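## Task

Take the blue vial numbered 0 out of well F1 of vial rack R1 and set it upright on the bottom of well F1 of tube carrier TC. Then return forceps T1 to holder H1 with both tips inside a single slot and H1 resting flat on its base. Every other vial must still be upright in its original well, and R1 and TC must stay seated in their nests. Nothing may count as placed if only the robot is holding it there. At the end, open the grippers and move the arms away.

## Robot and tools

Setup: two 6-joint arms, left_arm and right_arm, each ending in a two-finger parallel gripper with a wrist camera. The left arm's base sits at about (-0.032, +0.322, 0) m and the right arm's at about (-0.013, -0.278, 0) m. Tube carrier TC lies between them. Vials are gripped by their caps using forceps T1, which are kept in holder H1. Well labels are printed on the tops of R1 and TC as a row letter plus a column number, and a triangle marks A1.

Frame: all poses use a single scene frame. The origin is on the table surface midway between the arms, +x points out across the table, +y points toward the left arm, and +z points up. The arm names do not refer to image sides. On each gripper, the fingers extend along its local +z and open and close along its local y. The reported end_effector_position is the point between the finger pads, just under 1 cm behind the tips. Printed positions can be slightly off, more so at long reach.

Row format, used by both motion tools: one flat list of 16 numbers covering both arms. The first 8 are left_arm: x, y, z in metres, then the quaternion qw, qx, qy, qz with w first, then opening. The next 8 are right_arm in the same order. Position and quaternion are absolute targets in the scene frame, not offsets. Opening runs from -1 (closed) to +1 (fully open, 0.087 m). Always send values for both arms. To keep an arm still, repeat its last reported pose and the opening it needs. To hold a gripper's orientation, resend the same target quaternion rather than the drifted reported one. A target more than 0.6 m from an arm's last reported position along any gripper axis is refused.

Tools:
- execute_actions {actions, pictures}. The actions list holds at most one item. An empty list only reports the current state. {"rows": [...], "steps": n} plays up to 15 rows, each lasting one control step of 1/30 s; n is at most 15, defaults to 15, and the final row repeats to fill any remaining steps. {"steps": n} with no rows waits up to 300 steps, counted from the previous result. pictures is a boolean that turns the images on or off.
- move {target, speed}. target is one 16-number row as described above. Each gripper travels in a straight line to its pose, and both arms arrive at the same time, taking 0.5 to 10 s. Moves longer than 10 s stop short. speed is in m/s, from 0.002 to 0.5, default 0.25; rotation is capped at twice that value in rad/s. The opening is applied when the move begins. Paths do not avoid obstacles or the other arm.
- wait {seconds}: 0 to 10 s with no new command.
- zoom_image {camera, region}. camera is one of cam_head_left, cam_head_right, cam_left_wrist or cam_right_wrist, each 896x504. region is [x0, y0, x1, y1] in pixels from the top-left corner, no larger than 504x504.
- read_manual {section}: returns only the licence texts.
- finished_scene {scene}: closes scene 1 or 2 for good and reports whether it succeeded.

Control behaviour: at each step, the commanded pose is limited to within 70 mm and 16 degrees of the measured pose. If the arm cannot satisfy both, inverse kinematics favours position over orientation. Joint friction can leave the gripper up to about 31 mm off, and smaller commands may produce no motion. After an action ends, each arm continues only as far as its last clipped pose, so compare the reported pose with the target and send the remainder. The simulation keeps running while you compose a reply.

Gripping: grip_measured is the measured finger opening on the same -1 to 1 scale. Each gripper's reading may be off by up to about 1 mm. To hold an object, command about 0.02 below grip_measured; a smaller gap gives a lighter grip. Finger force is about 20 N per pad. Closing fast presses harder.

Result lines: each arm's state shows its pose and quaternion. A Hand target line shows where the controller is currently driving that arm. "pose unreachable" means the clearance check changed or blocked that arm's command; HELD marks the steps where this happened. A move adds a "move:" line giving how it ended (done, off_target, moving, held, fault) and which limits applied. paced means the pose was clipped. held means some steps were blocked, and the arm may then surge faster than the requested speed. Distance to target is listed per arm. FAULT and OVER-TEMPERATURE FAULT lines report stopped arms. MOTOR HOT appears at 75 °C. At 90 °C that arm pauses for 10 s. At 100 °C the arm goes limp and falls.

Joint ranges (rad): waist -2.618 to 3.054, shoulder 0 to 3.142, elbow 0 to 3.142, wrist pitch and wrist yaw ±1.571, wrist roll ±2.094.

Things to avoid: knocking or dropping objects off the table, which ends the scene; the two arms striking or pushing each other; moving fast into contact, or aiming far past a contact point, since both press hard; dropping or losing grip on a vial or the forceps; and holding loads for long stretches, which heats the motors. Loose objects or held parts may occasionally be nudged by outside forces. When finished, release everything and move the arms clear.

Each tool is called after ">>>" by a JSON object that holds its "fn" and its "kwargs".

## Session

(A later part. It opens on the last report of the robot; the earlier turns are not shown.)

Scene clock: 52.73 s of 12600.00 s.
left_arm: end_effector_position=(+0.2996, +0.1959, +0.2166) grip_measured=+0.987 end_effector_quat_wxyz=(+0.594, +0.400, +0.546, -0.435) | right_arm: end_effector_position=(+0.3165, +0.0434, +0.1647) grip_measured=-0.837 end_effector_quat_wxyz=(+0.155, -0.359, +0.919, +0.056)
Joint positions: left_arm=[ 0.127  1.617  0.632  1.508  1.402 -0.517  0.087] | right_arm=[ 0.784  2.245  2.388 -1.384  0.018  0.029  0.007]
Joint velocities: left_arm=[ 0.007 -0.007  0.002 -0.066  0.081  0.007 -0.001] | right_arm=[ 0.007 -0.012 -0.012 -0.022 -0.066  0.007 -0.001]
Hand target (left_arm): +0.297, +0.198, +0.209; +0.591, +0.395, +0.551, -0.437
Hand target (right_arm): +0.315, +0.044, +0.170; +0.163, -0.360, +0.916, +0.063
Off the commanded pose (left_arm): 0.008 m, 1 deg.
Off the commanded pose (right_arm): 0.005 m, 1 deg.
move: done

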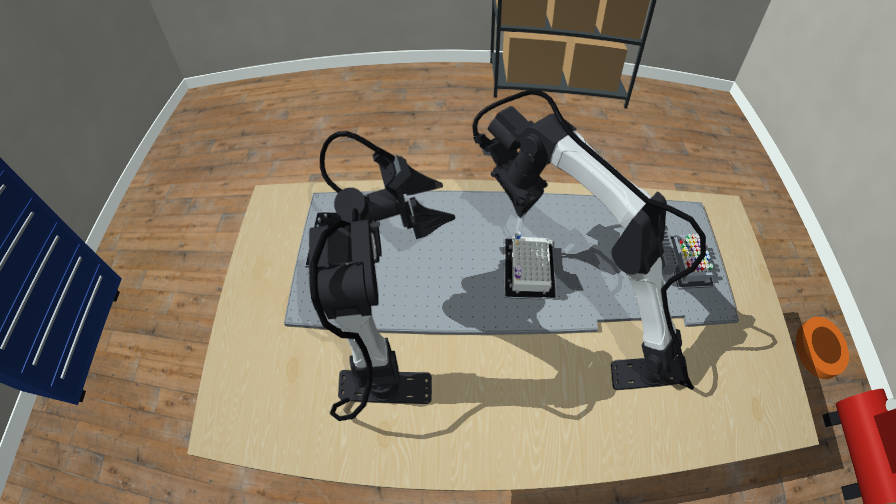

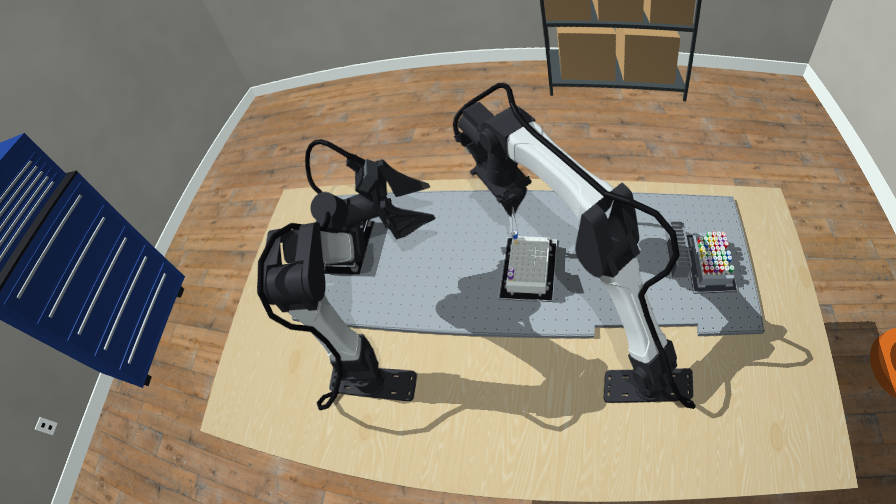

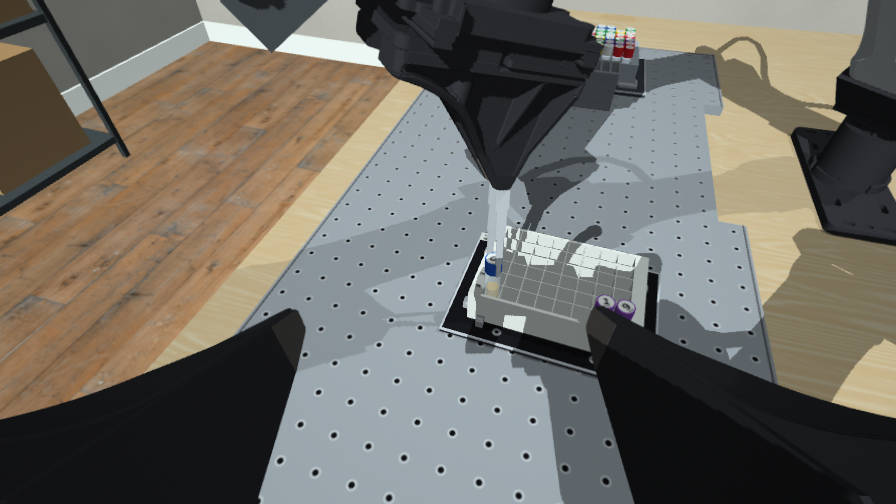

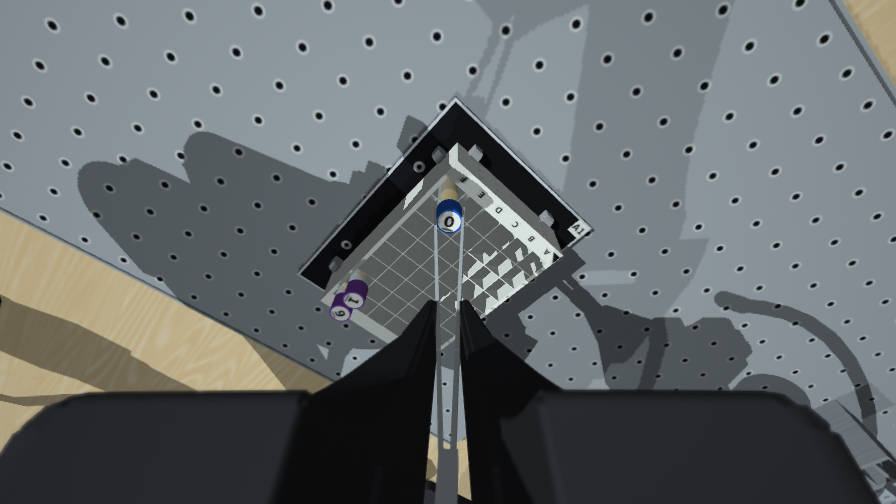

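>>> {"fn": "move", "kwargs": {"target": [0.2974,0.1986,0.2094,0.591,0.395,0.551,-0.438,1,0.3155,0.0445,0.158,0.163,-0.360,0.916,0.063,-0.85], "speed": 0.008}}

>>> {"fn": "execute_actions", "kwargs": {"actions": [{"rows":[[0.2974,0.1986,0.2094,0.591,0.395,0.551,-0.438,1,0.3155,0.0445,0.158,0.163,-0.360,0.916,0.063,-0.775]],"steps":12}], "pictures": false}}

>>> {"fn": "move", "kwargs": {"target": [0.2974,0.1986,0.2094,0.591,0.395,0.551,-0.438,1,0.3155,0.0445,0.19,0.163,-0.360,0.916,0.063,-0.775], "speed": 0.04}}

>>> {"fn": "zoom_image", "kwargs": {"camera": "cam_left_wrist", "region": [440,210,660,350]}}

Scene clock: 55.70 s of 12600.00 s.
left_arm: end_effector_position=(+0.2996, +0.1959, +0.2166) grip_measured=+0.987 end_effector_quat_wxyz=(+0.594, +0.400, +0.546, -0.435) | right_arm: end_effector_position=(+0.3169, +0.0438, +0.1529) grip_measured=-0.837 end_effector_quat_wxyz=(+0.155, -0.359, +0.919, +0.056)
Joint positions: left_arm=[ 0.127  1.617  0.632  1.508  1.402 -0.517  0.087] | right_arm=[ 0.784  2.22   2.297 -1.317  0.018  0.029  0.007]
Joint velocities: left_arm=[-0.007  0.002  0.012 -0.051 -0.037 -0.081 -0.001] | right_arm=[-0.002  0.007 -0.002 -0.022  0.037 -0.051  0.   ]
Hand target (left_arm): +0.297, +0.198, +0.209; +0.591, +0.395, +0.551, -0.437
Hand target (right_arm): +0.316, +0.045, +0.158; +0.163, -0.360, +0.916, +0.063
Off the commanded pose (left_arm): 0.008 m, 1 deg.
Off the commanded pose (right_arm): 0.005 m, 1 deg.
move: done

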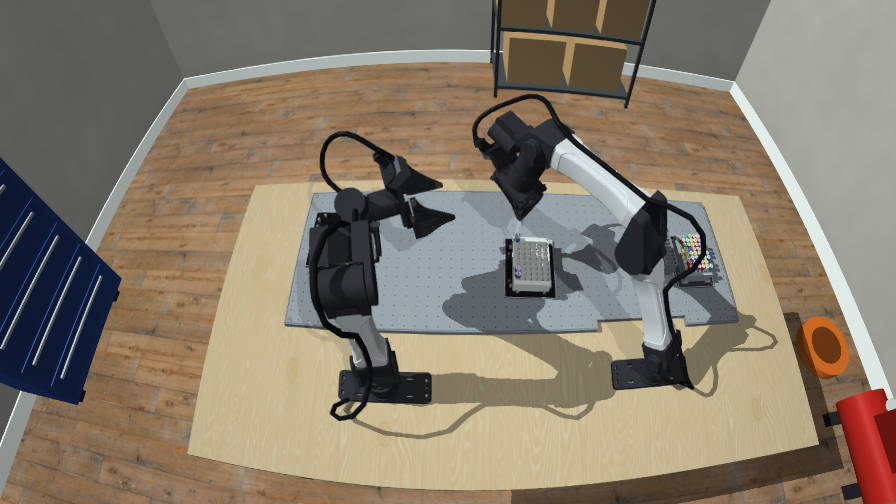

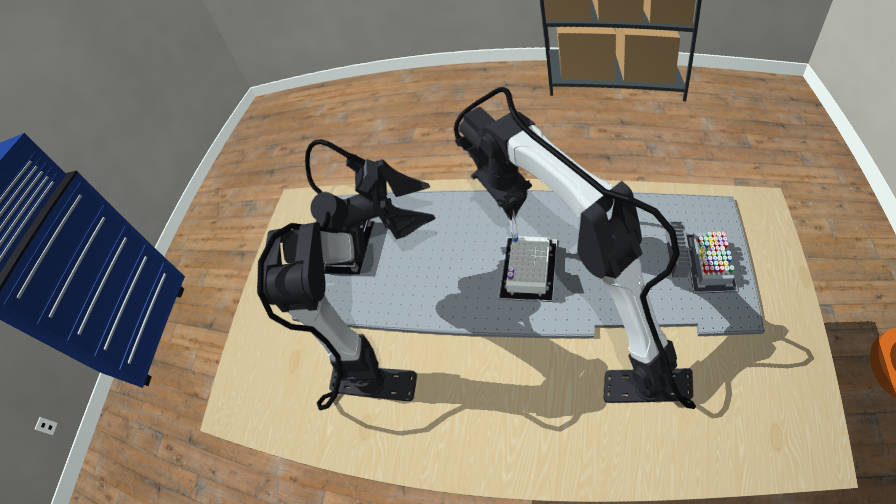

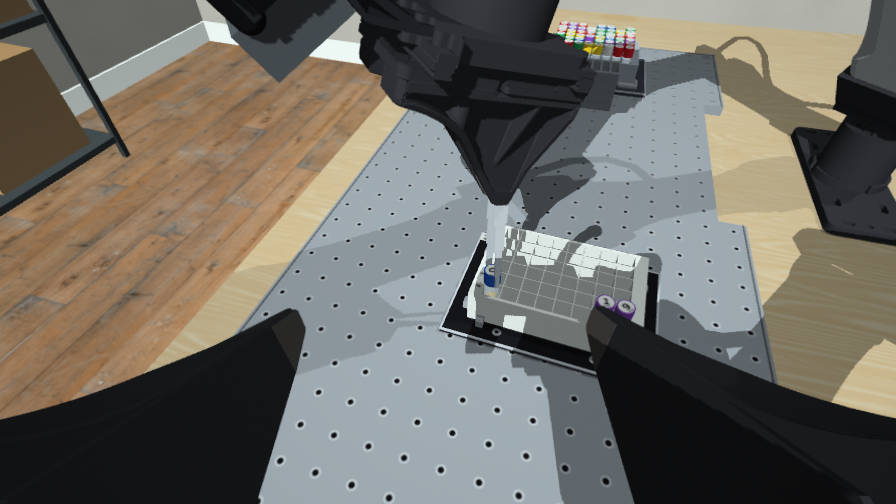

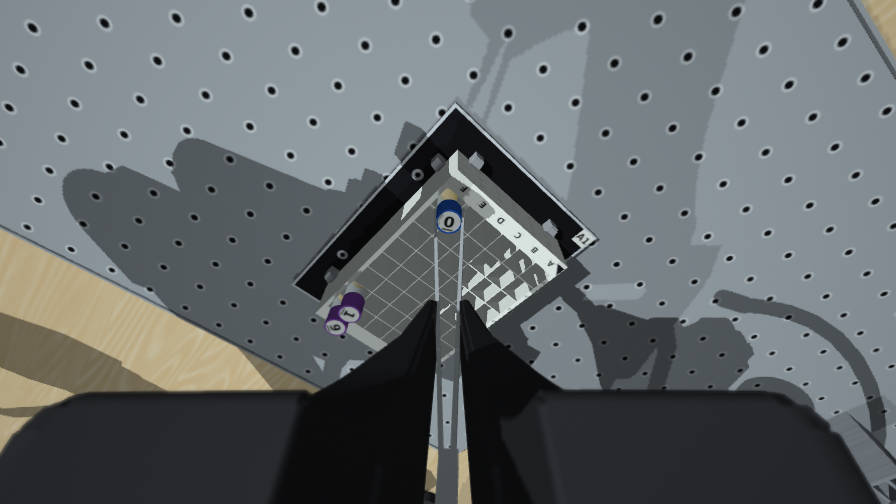

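Scene clock: 56.10 s of 12600.00 s.
left_arm: end_effector_position=(+0.2996, +0.1959, +0.2166) grip_measured=+0.987 end_effector_quat_wxyz=(+0.594, +0.400, +0.546, -0.435) | right_arm: end_effector_position=(+0.3167, +0.0436, +0.1528) grip_measured=-0.775 end_effector_quat_wxyz=(+0.155, -0.359, +0.919, +0.056)
Joint positions: left_arm=[ 0.127  1.617  0.632  1.508  1.402 -0.517  0.087] | right_arm=[ 0.784  2.218  2.294 -1.316  0.018  0.029  0.01 ]
Joint velocities: left_arm=[ 0.022 -0.007 -0.007  0.007  0.051 -0.022 -0.   ] | right_arm=[-0.022  0.002 -0.012  0.022  0.051 -0.037  0.   ]
Hand target (left_arm): +0.297, +0.198, +0.209; +0.591, +0.395, +0.551, -0.437
Hand target (right_arm): +0.315, +0.044, +0.158; +0.163, -0.360, +0.916, +0.063
Off the commanded pose (left_arm): 0.008 m, 1 deg.
Off the commanded pose (right_arm): 0.005 m, 1 deg.
Steps of this call (steps 1 to 12: all 12 steps of this action). Readings (end_effector_position):
1: left_arm (+0.2996, +0.1959, +0.2166) | right_arm (+0.3169, +0.0438, +0.1529)
2: left_arm (+0.2996, +0.1959, +0.2166) | right_arm (+0.3168, +0.0437, +0.1528)
4: left_arm (+0.2996, +0.1959, +0.2166) | right_arm (+0.3167, +0.0436, +0.1527)
8: left_arm (+0.2996, +0.1959, +0.2166) | right_arm (+0.3166, +0.0435, +0.1528)
12: the state above

Scene clock: 57.87 s of 12600.00 s.
left_arm: end_effector_position=(+0.2996, +0.1959, +0.2166) grip_measured=+0.987 end_effector_quat_wxyz=(+0.594, +0.400, +0.546, -0.435) | right_arm: end_effector_position=(+0.3152, +0.0422, +0.1870) grip_measured=-0.775 end_effector_quat_wxyz=(+0.162, -0.358, +0.918, +0.059)
Joint positions: left_arm=[ 0.127  1.617  0.632  1.508  1.402 -0.517  0.087] | right_arm=[ 0.784  2.282  2.547 -1.49   0.018  0.029  0.01 ]
Joint velocities: left_arm=[-0.002 -0.002 -0.012  0.007 -0.11  -0.037 -0.001] | right_arm=[ 0.002 -0.007  0.002  0.037 -0.007 -0.007  0.   ]
Hand target (left_arm): +0.297, +0.198, +0.209; +0.591, +0.395, +0.551, -0.437
Hand target (right_arm): +0.315, +0.044, +0.190; +0.163, -0.360, +0.916, +0.063
Off the commanded pose (left_arm): 0.008 m, 1 deg.
Off the commanded pose (right_arm): 0.004 m, 1 deg.
move: done

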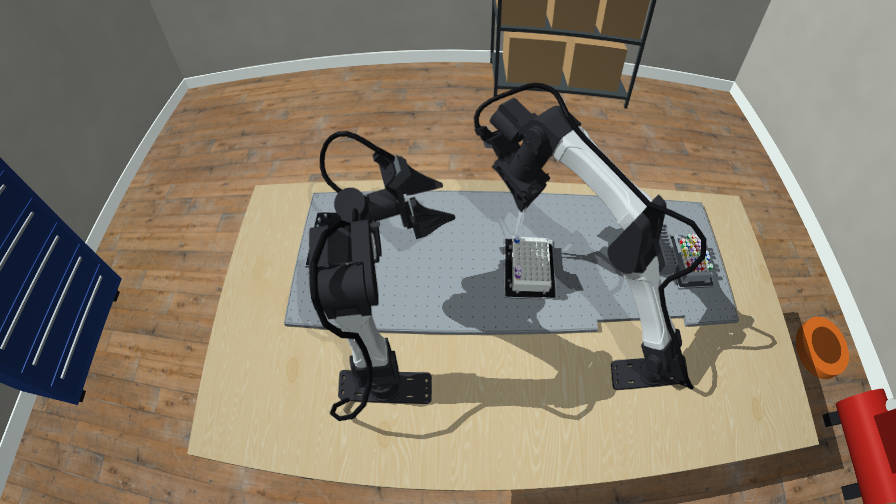

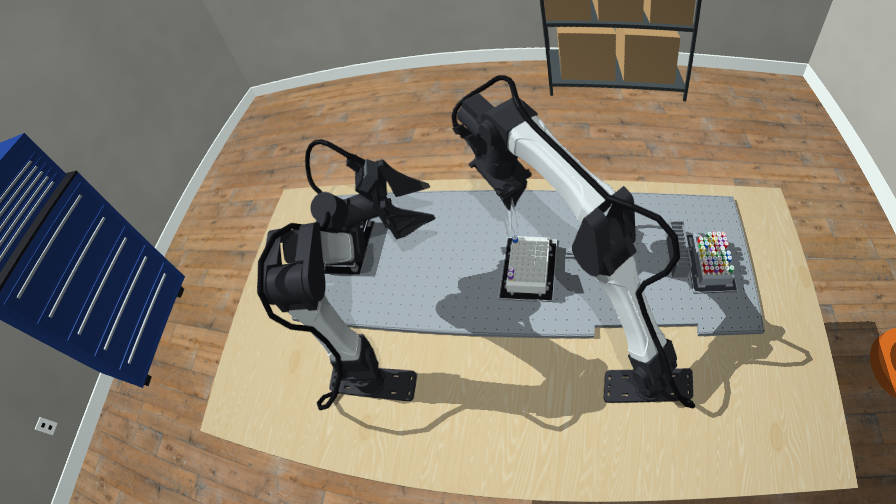

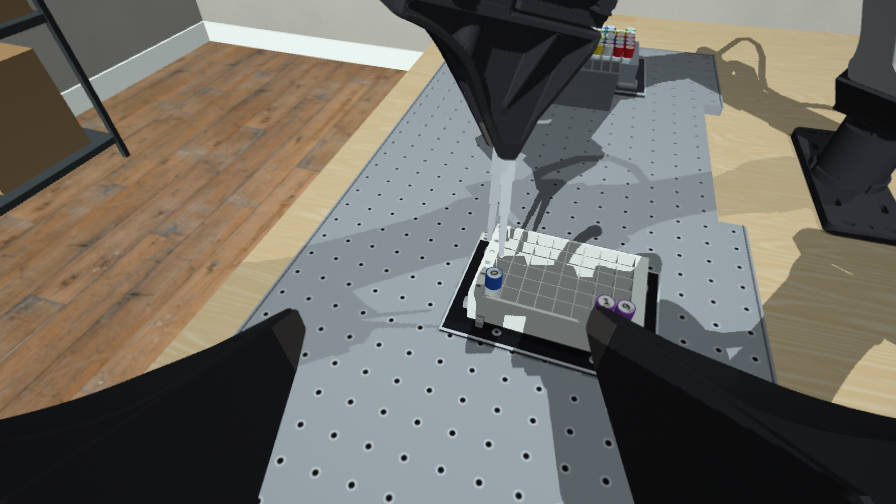

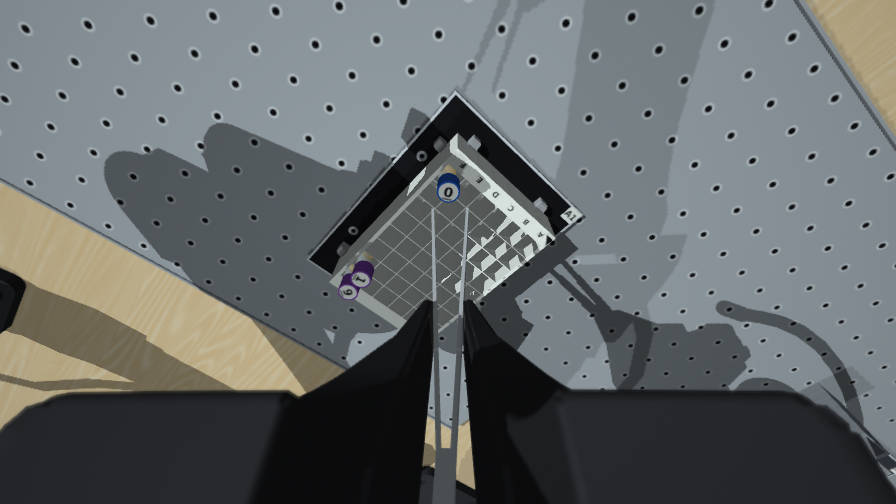

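Region (440, 210, 660, 350) of cam_left_wrist's 896x504 image, scaled by 2.291, with more detail than that image has; it fills the top 321 rows of this view, and the rest is white.

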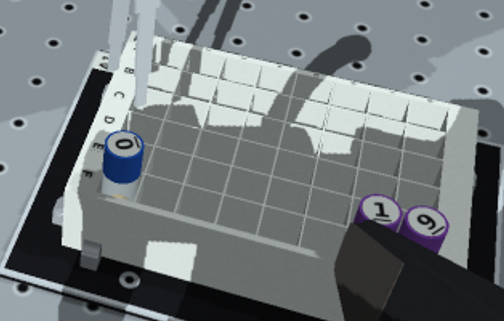

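>>> {"fn": "move", "kwargs": {"target": [0.2974,0.1986,0.2094,0.591,0.395,0.551,-0.438,1,0.328,-0.361,0.185,0.174,-0.02,0.985,0,-0.83], "speed": 0.2}}

>>> {"fn": "move", "kwargs": {"target": [0.2974,0.1986,0.2094,0.591,0.395,0.551,-0.438,1,0.328,-0.364,0.158,0.174,-0.02,0.985,0,-0.83], "speed": 0.025}}

>>> {"fn": "zoom_image", "kwargs": {"camera": "cam_right_wrist", "region": [350,130,550,290]}}

>>> {"fn": "zoom_image", "kwargs": {"camera": "cam_left_wrist", "region": [510,0,630,80]}}

Scene clock: 61.57 s of 12600.00 s.
left_arm: end_effector_position=(+0.2996, +0.1959, +0.2166) grip_measured=+0.987 end_effector_quat_wxyz=(+0.594, +0.400, +0.546, -0.435) | right_arm: end_effector_position=(+0.3248, -0.3633, +0.1796) grip_measured=-0.829 end_effector_quat_wxyz=(+0.157, -0.019, +0.987, -0.016)
Joint positions: left_arm=[ 0.127  1.617  0.632  1.508  1.402 -0.517  0.087] | right_arm=[-0.234  1.737  1.72  -1.24  -0.05  -0.271  0.007]
Joint velocities: left_arm=[-0.002  0.002  0.002 -0.007 -0.081  0.007 -0.   ] | right_arm=[ 0.017 -0.012 -0.027 -0.007  0.037 -0.007 -0.001]
Hand target (left_arm): +0.297, +0.198, +0.209; +0.591, +0.395, +0.551, -0.437
Hand target (right_arm): +0.333, -0.365, +0.185; +0.171, -0.022, +0.985, -0.014
Off the commanded pose (left_arm): 0.008 m, 1 deg.
Off the commanded pose (right_arm): 0.007 m, 3 deg.
move: off_target (right_arm)

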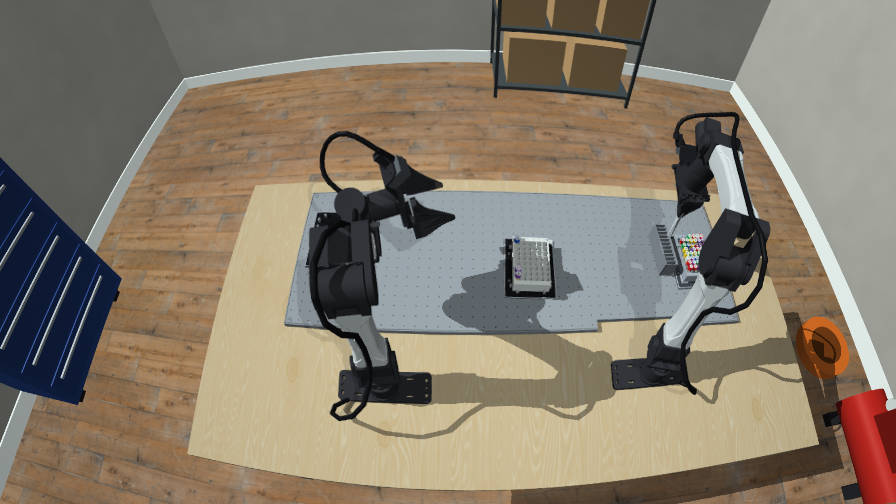

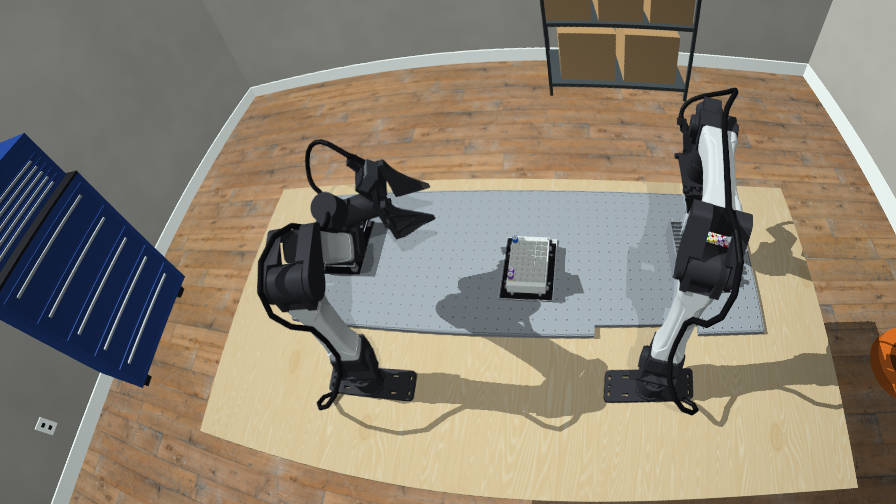

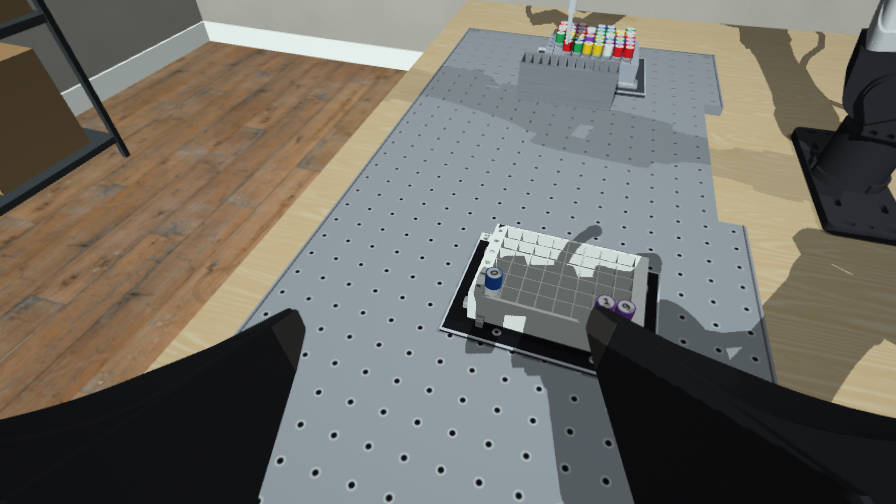

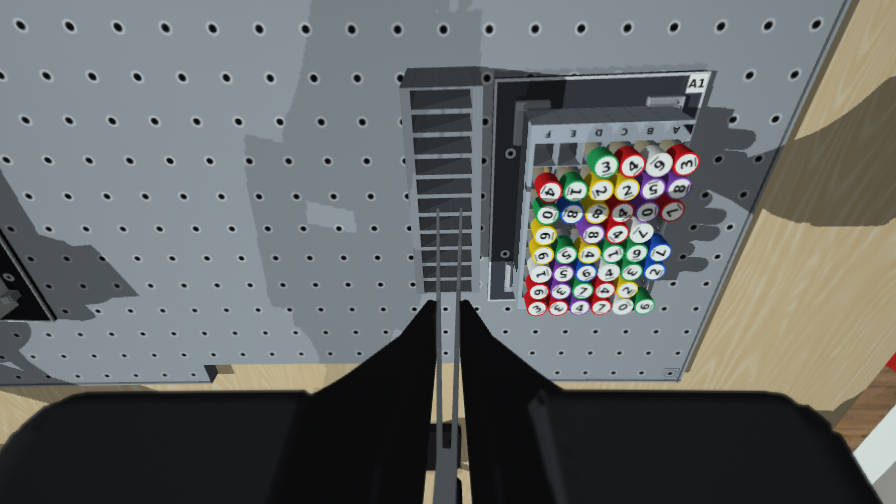

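Scene clock: 62.90 s of 12600.00 s.
left_arm: end_effector_position=(+0.2996, +0.1959, +0.2166) grip_measured=+0.987 end_effector_quat_wxyz=(+0.594, +0.400, +0.546, -0.435) | right_arm: end_effector_position=(+0.3296, -0.3623, +0.1552) grip_measured=-0.829 end_effector_quat_wxyz=(+0.161, -0.020, +0.987, -0.002)
Joint positions: left_arm=[ 0.127  1.617  0.632  1.508  1.402 -0.517  0.087] | right_arm=[-0.243  1.737  1.622 -1.142 -0.082 -0.278  0.007]
Joint velocities: left_arm=[ 0.007 -0.007 -0.007 -0.037  0.051 -0.007  0.   ] | right_arm=[ 0.017  0.012  0.012  0.037 -0.051 -0.022  0.   ]
Hand target (left_arm): +0.297, +0.198, +0.209; +0.591, +0.395, +0.551, -0.437
Hand target (right_arm): +0.328, -0.364, +0.158; +0.174, -0.020, +0.985, -0.000
Off the commanded pose (left_arm): 0.008 m, 1 deg.
Off the commanded pose (right_arm): 0.004 m, 2 deg.
move: done

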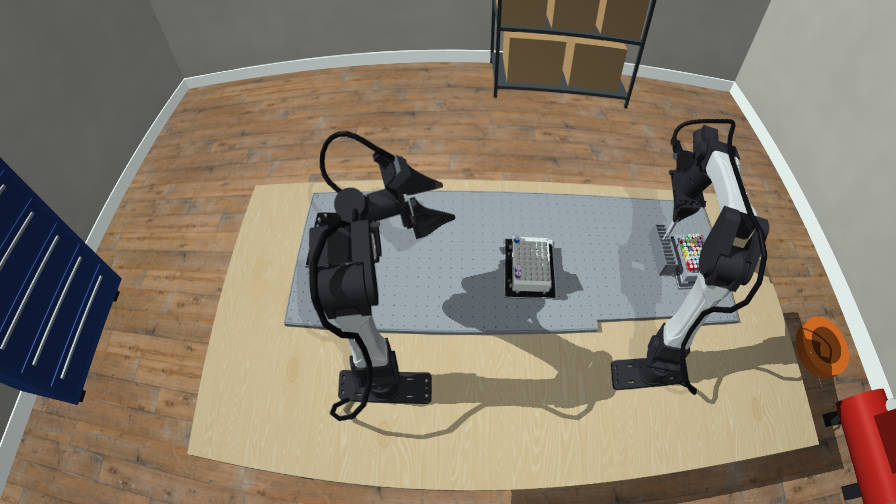

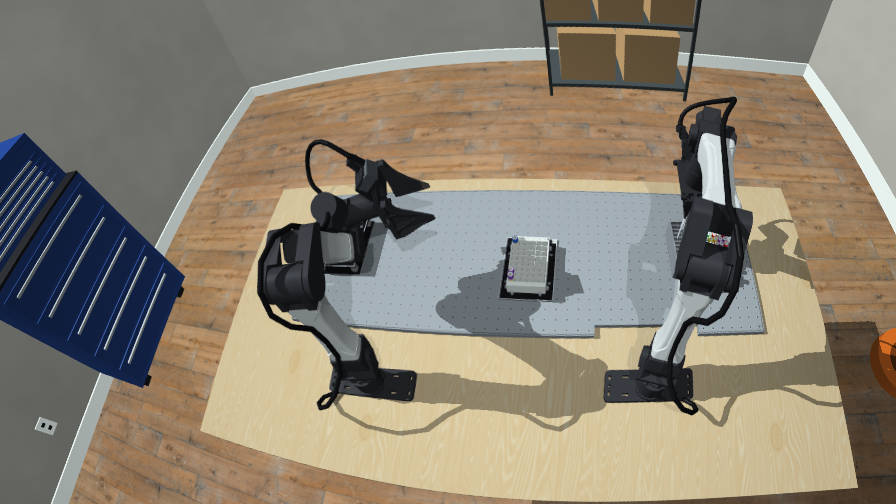

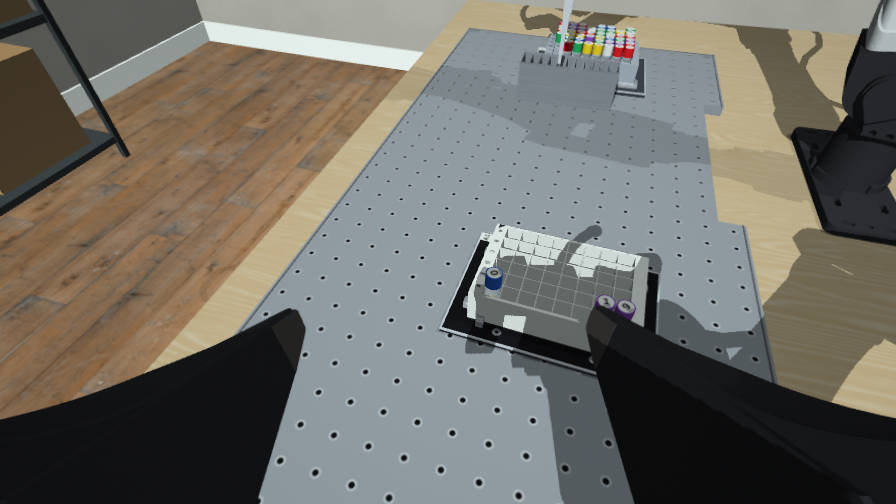

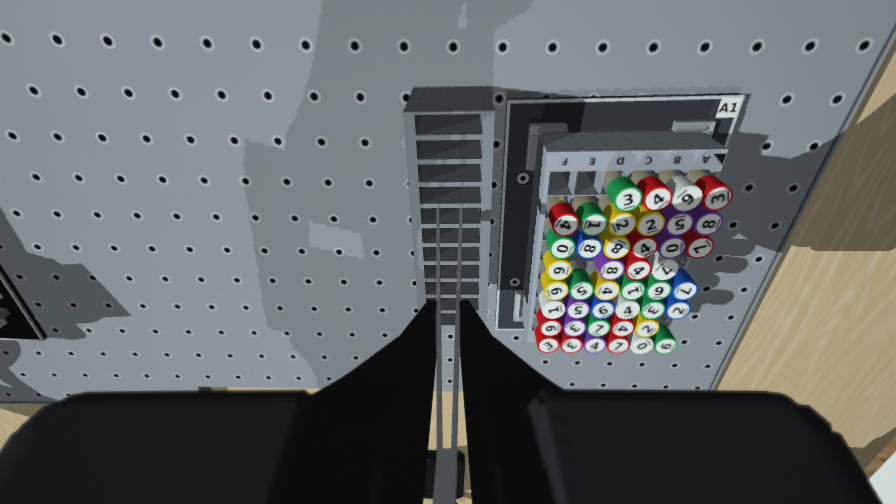

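Region (350, 130, 550, 290) of cam_right_wrist's 896x504 image, scaled by 2.520, with more detail than that image has; it fills the top 403 rows of this view, and the rest is white.

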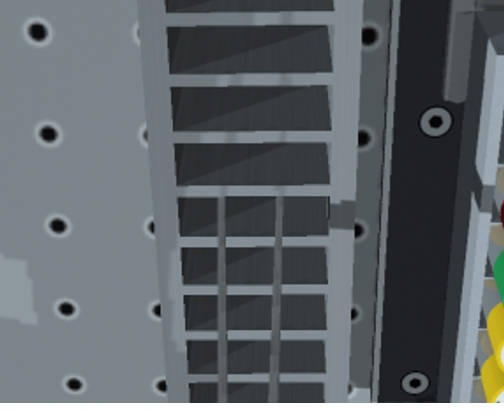

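Region (510, 0, 630, 80) of cam_left_wrist's 896x504 image, scaled by 4.200, with more detail than that image has.

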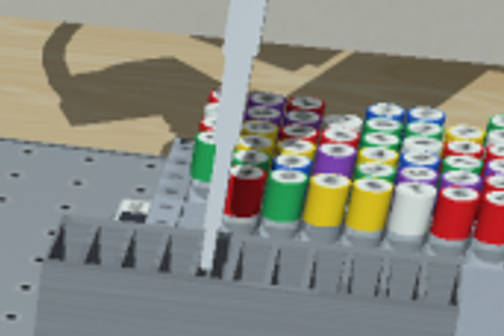

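Close to the far divider; pull back while descending.

>>> {"fn": "move", "kwargs": {"target": [0.2974,0.1986,0.2094,0.591,0.395,0.551,-0.438,1,0.323,-0.364,0.149,0.168,-0.02,0.985,0,-0.83], "speed": 0.01}}

>>> {"fn": "zoom_image", "kwargs": {"camera": "cam_right_wrist", "region": [350,130,550,290]}}

Scene clock: 64.97 s of 12600.00 s.
left_arm: end_effector_position=(+0.2996, +0.1959, +0.2166) grip_measured=+0.987 end_effector_quat_wxyz=(+0.594, +0.400, +0.546, -0.435) | right_arm: end_effector_position=(+0.3251, -0.3612, +0.1479) grip_measured=-0.829 end_effector_quat_wxyz=(+0.158, -0.022, +0.987, -0.001)
Joint positions: left_arm=[ 0.127  1.617  0.632  1.508  1.402 -0.517  0.087] | right_arm=[-0.243  1.721  1.575 -1.117 -0.082 -0.282  0.007]
Joint velocities: left_arm=[ 0.022  0.002  0.007 -0.007  0.007 -0.081 -0.001] | right_arm=[-0.002 -0.002 -0.022  0.037  0.007 -0.066 -0.001]
Hand target (left_arm): +0.297, +0.198, +0.209; +0.591, +0.395, +0.551, -0.437
Hand target (right_arm): +0.323, -0.364, +0.149; +0.168, -0.020, +0.986, -0.000
Off the commanded pose (left_arm): 0.008 m, 1 deg.
Off the commanded pose (right_arm): 0.004 m, 1 deg.
move: done

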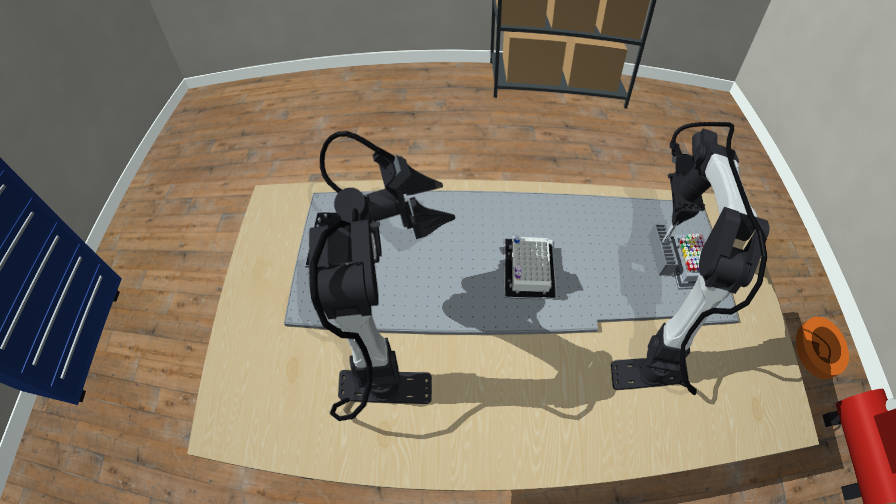

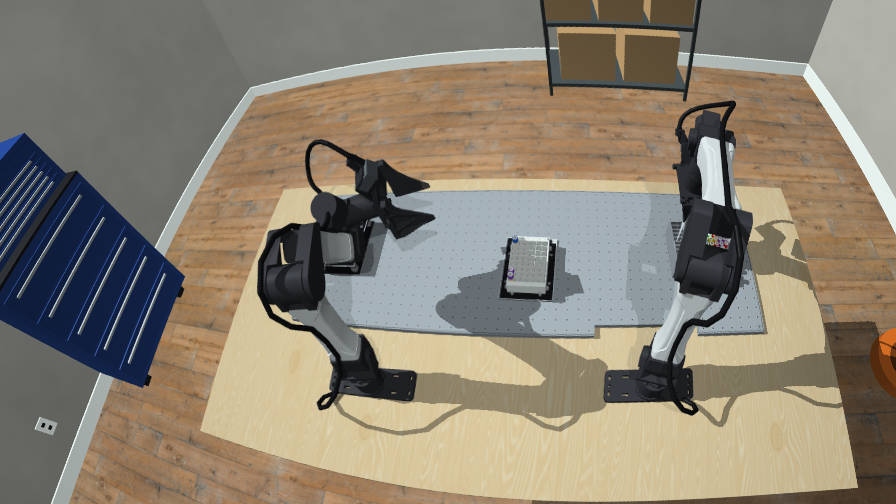

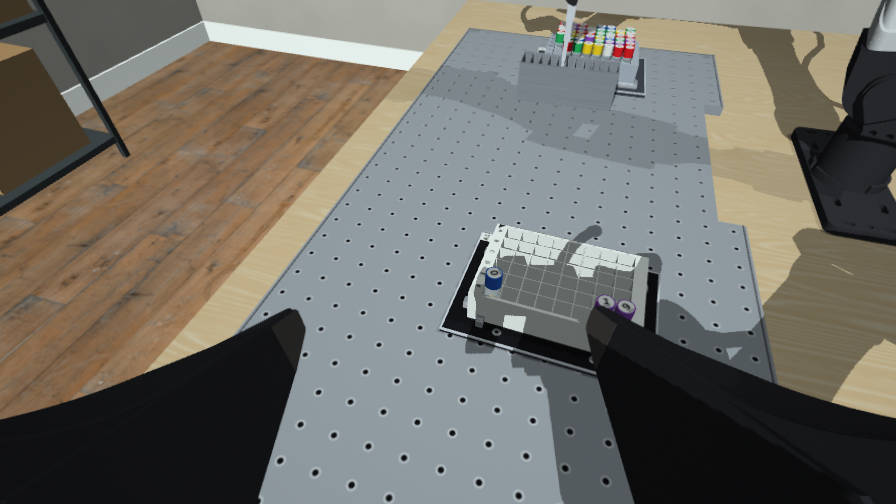

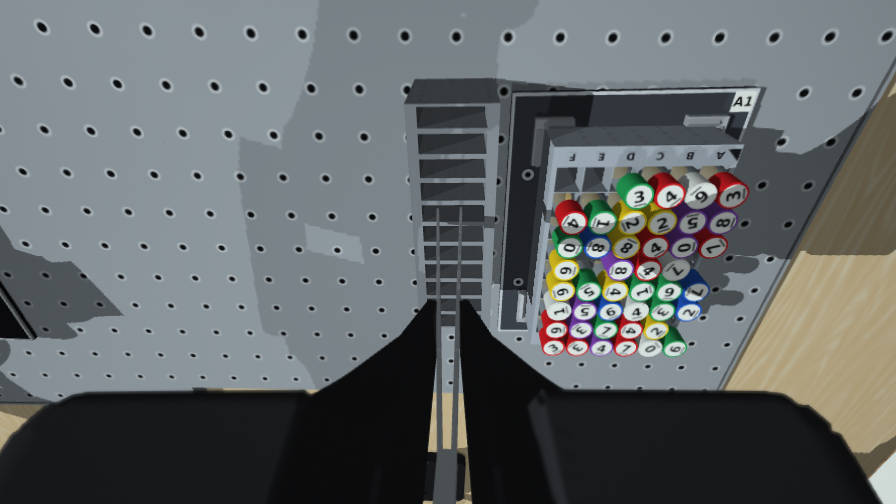

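Region (350, 130, 550, 290) of cam_right_wrist's 896x504 image, scaled by 2.520, with more detail than that image has; it fills the top 403 rows of this view, and the rest is white.

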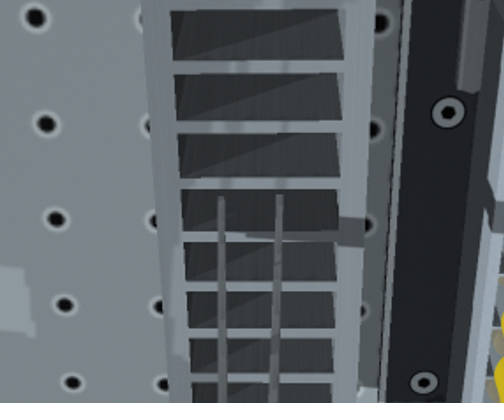

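>>> {"fn": "move", "kwargs": {"target": [0.2974,0.1986,0.2094,0.591,0.395,0.551,-0.438,1,0.327,-0.367,0.113,0.174,-0.02,0.985,0,-0.81], "speed": 0.018}}

Scene clock: 67.90 s of 12600.00 s.
left_arm: end_effector_position=(+0.2996, +0.1959, +0.2166) grip_measured=+0.987 end_effector_quat_wxyz=(+0.594, +0.400, +0.546, -0.435) | right_arm: end_effector_position=(+0.3280, -0.3652, +0.1134) grip_measured=-0.810 end_effector_quat_wxyz=(+0.164, -0.020, +0.986, -0.003)
Joint positions: left_arm=[ 0.127  1.617  0.632  1.508  1.402 -0.517  0.087] | right_arm=[-0.252  1.721  1.436 -0.966 -0.085 -0.287  0.008]
Joint velocities: left_arm=[-0.007 -0.002  0.012  0.022  0.007  0.007  0.001] | right_arm=[ 0.017 -0.012 -0.007 -0.007  0.037 -0.051 -0.   ]
Hand target (left_arm): +0.297, +0.198, +0.209; +0.591, +0.395, +0.551, -0.437
Hand target (right_arm): +0.327, -0.367, +0.113; +0.173, -0.020, +0.985, -0.001
Off the commanded pose (left_arm): 0.008 m, 1 deg.
Off the commanded pose (right_arm): 0.002 m, 1 deg.
move: done

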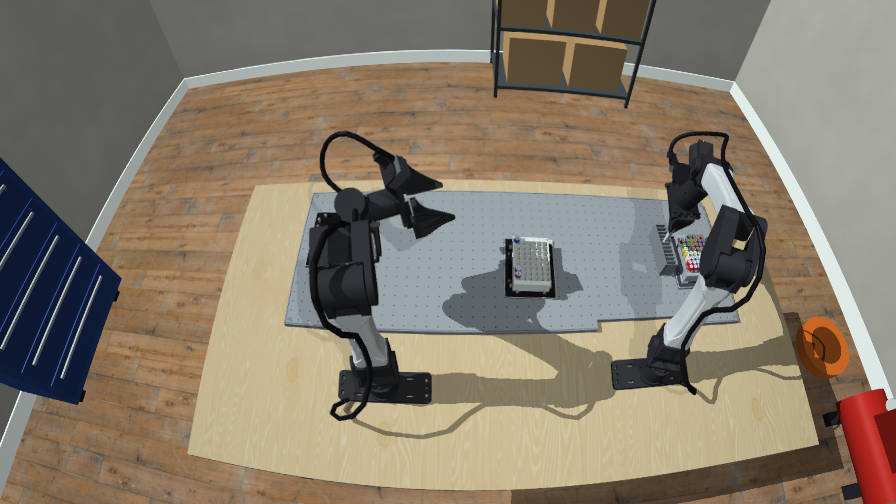

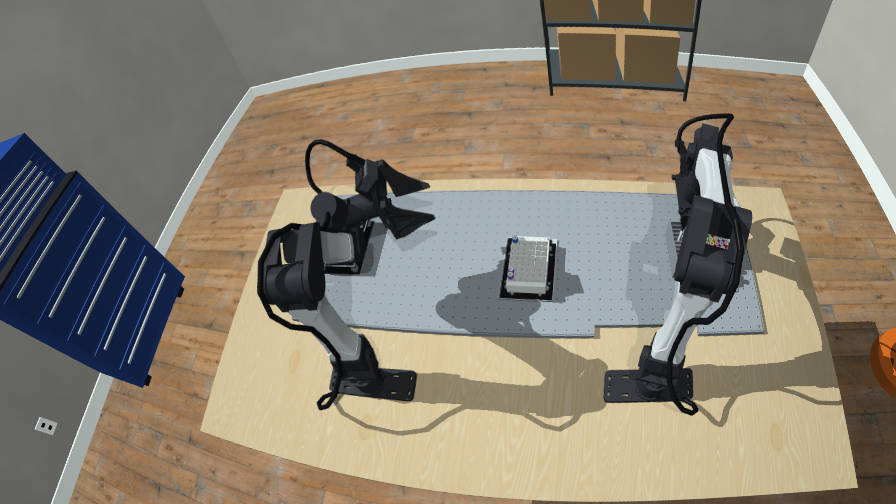

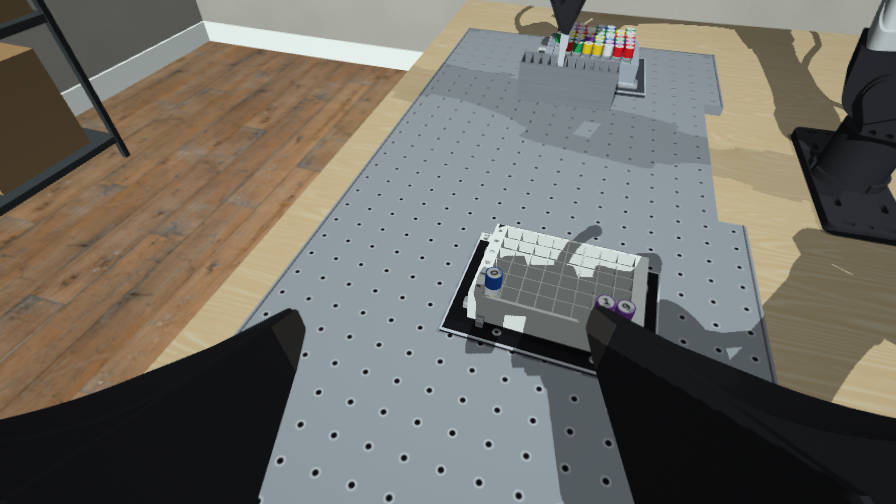

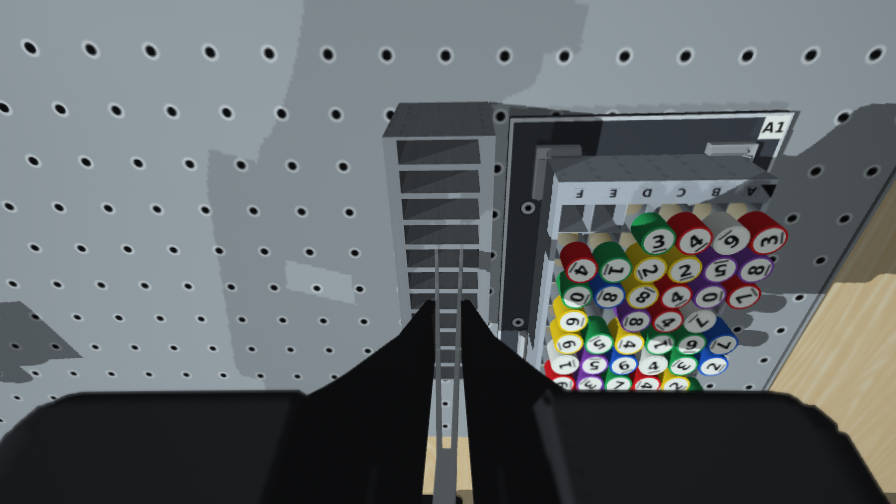

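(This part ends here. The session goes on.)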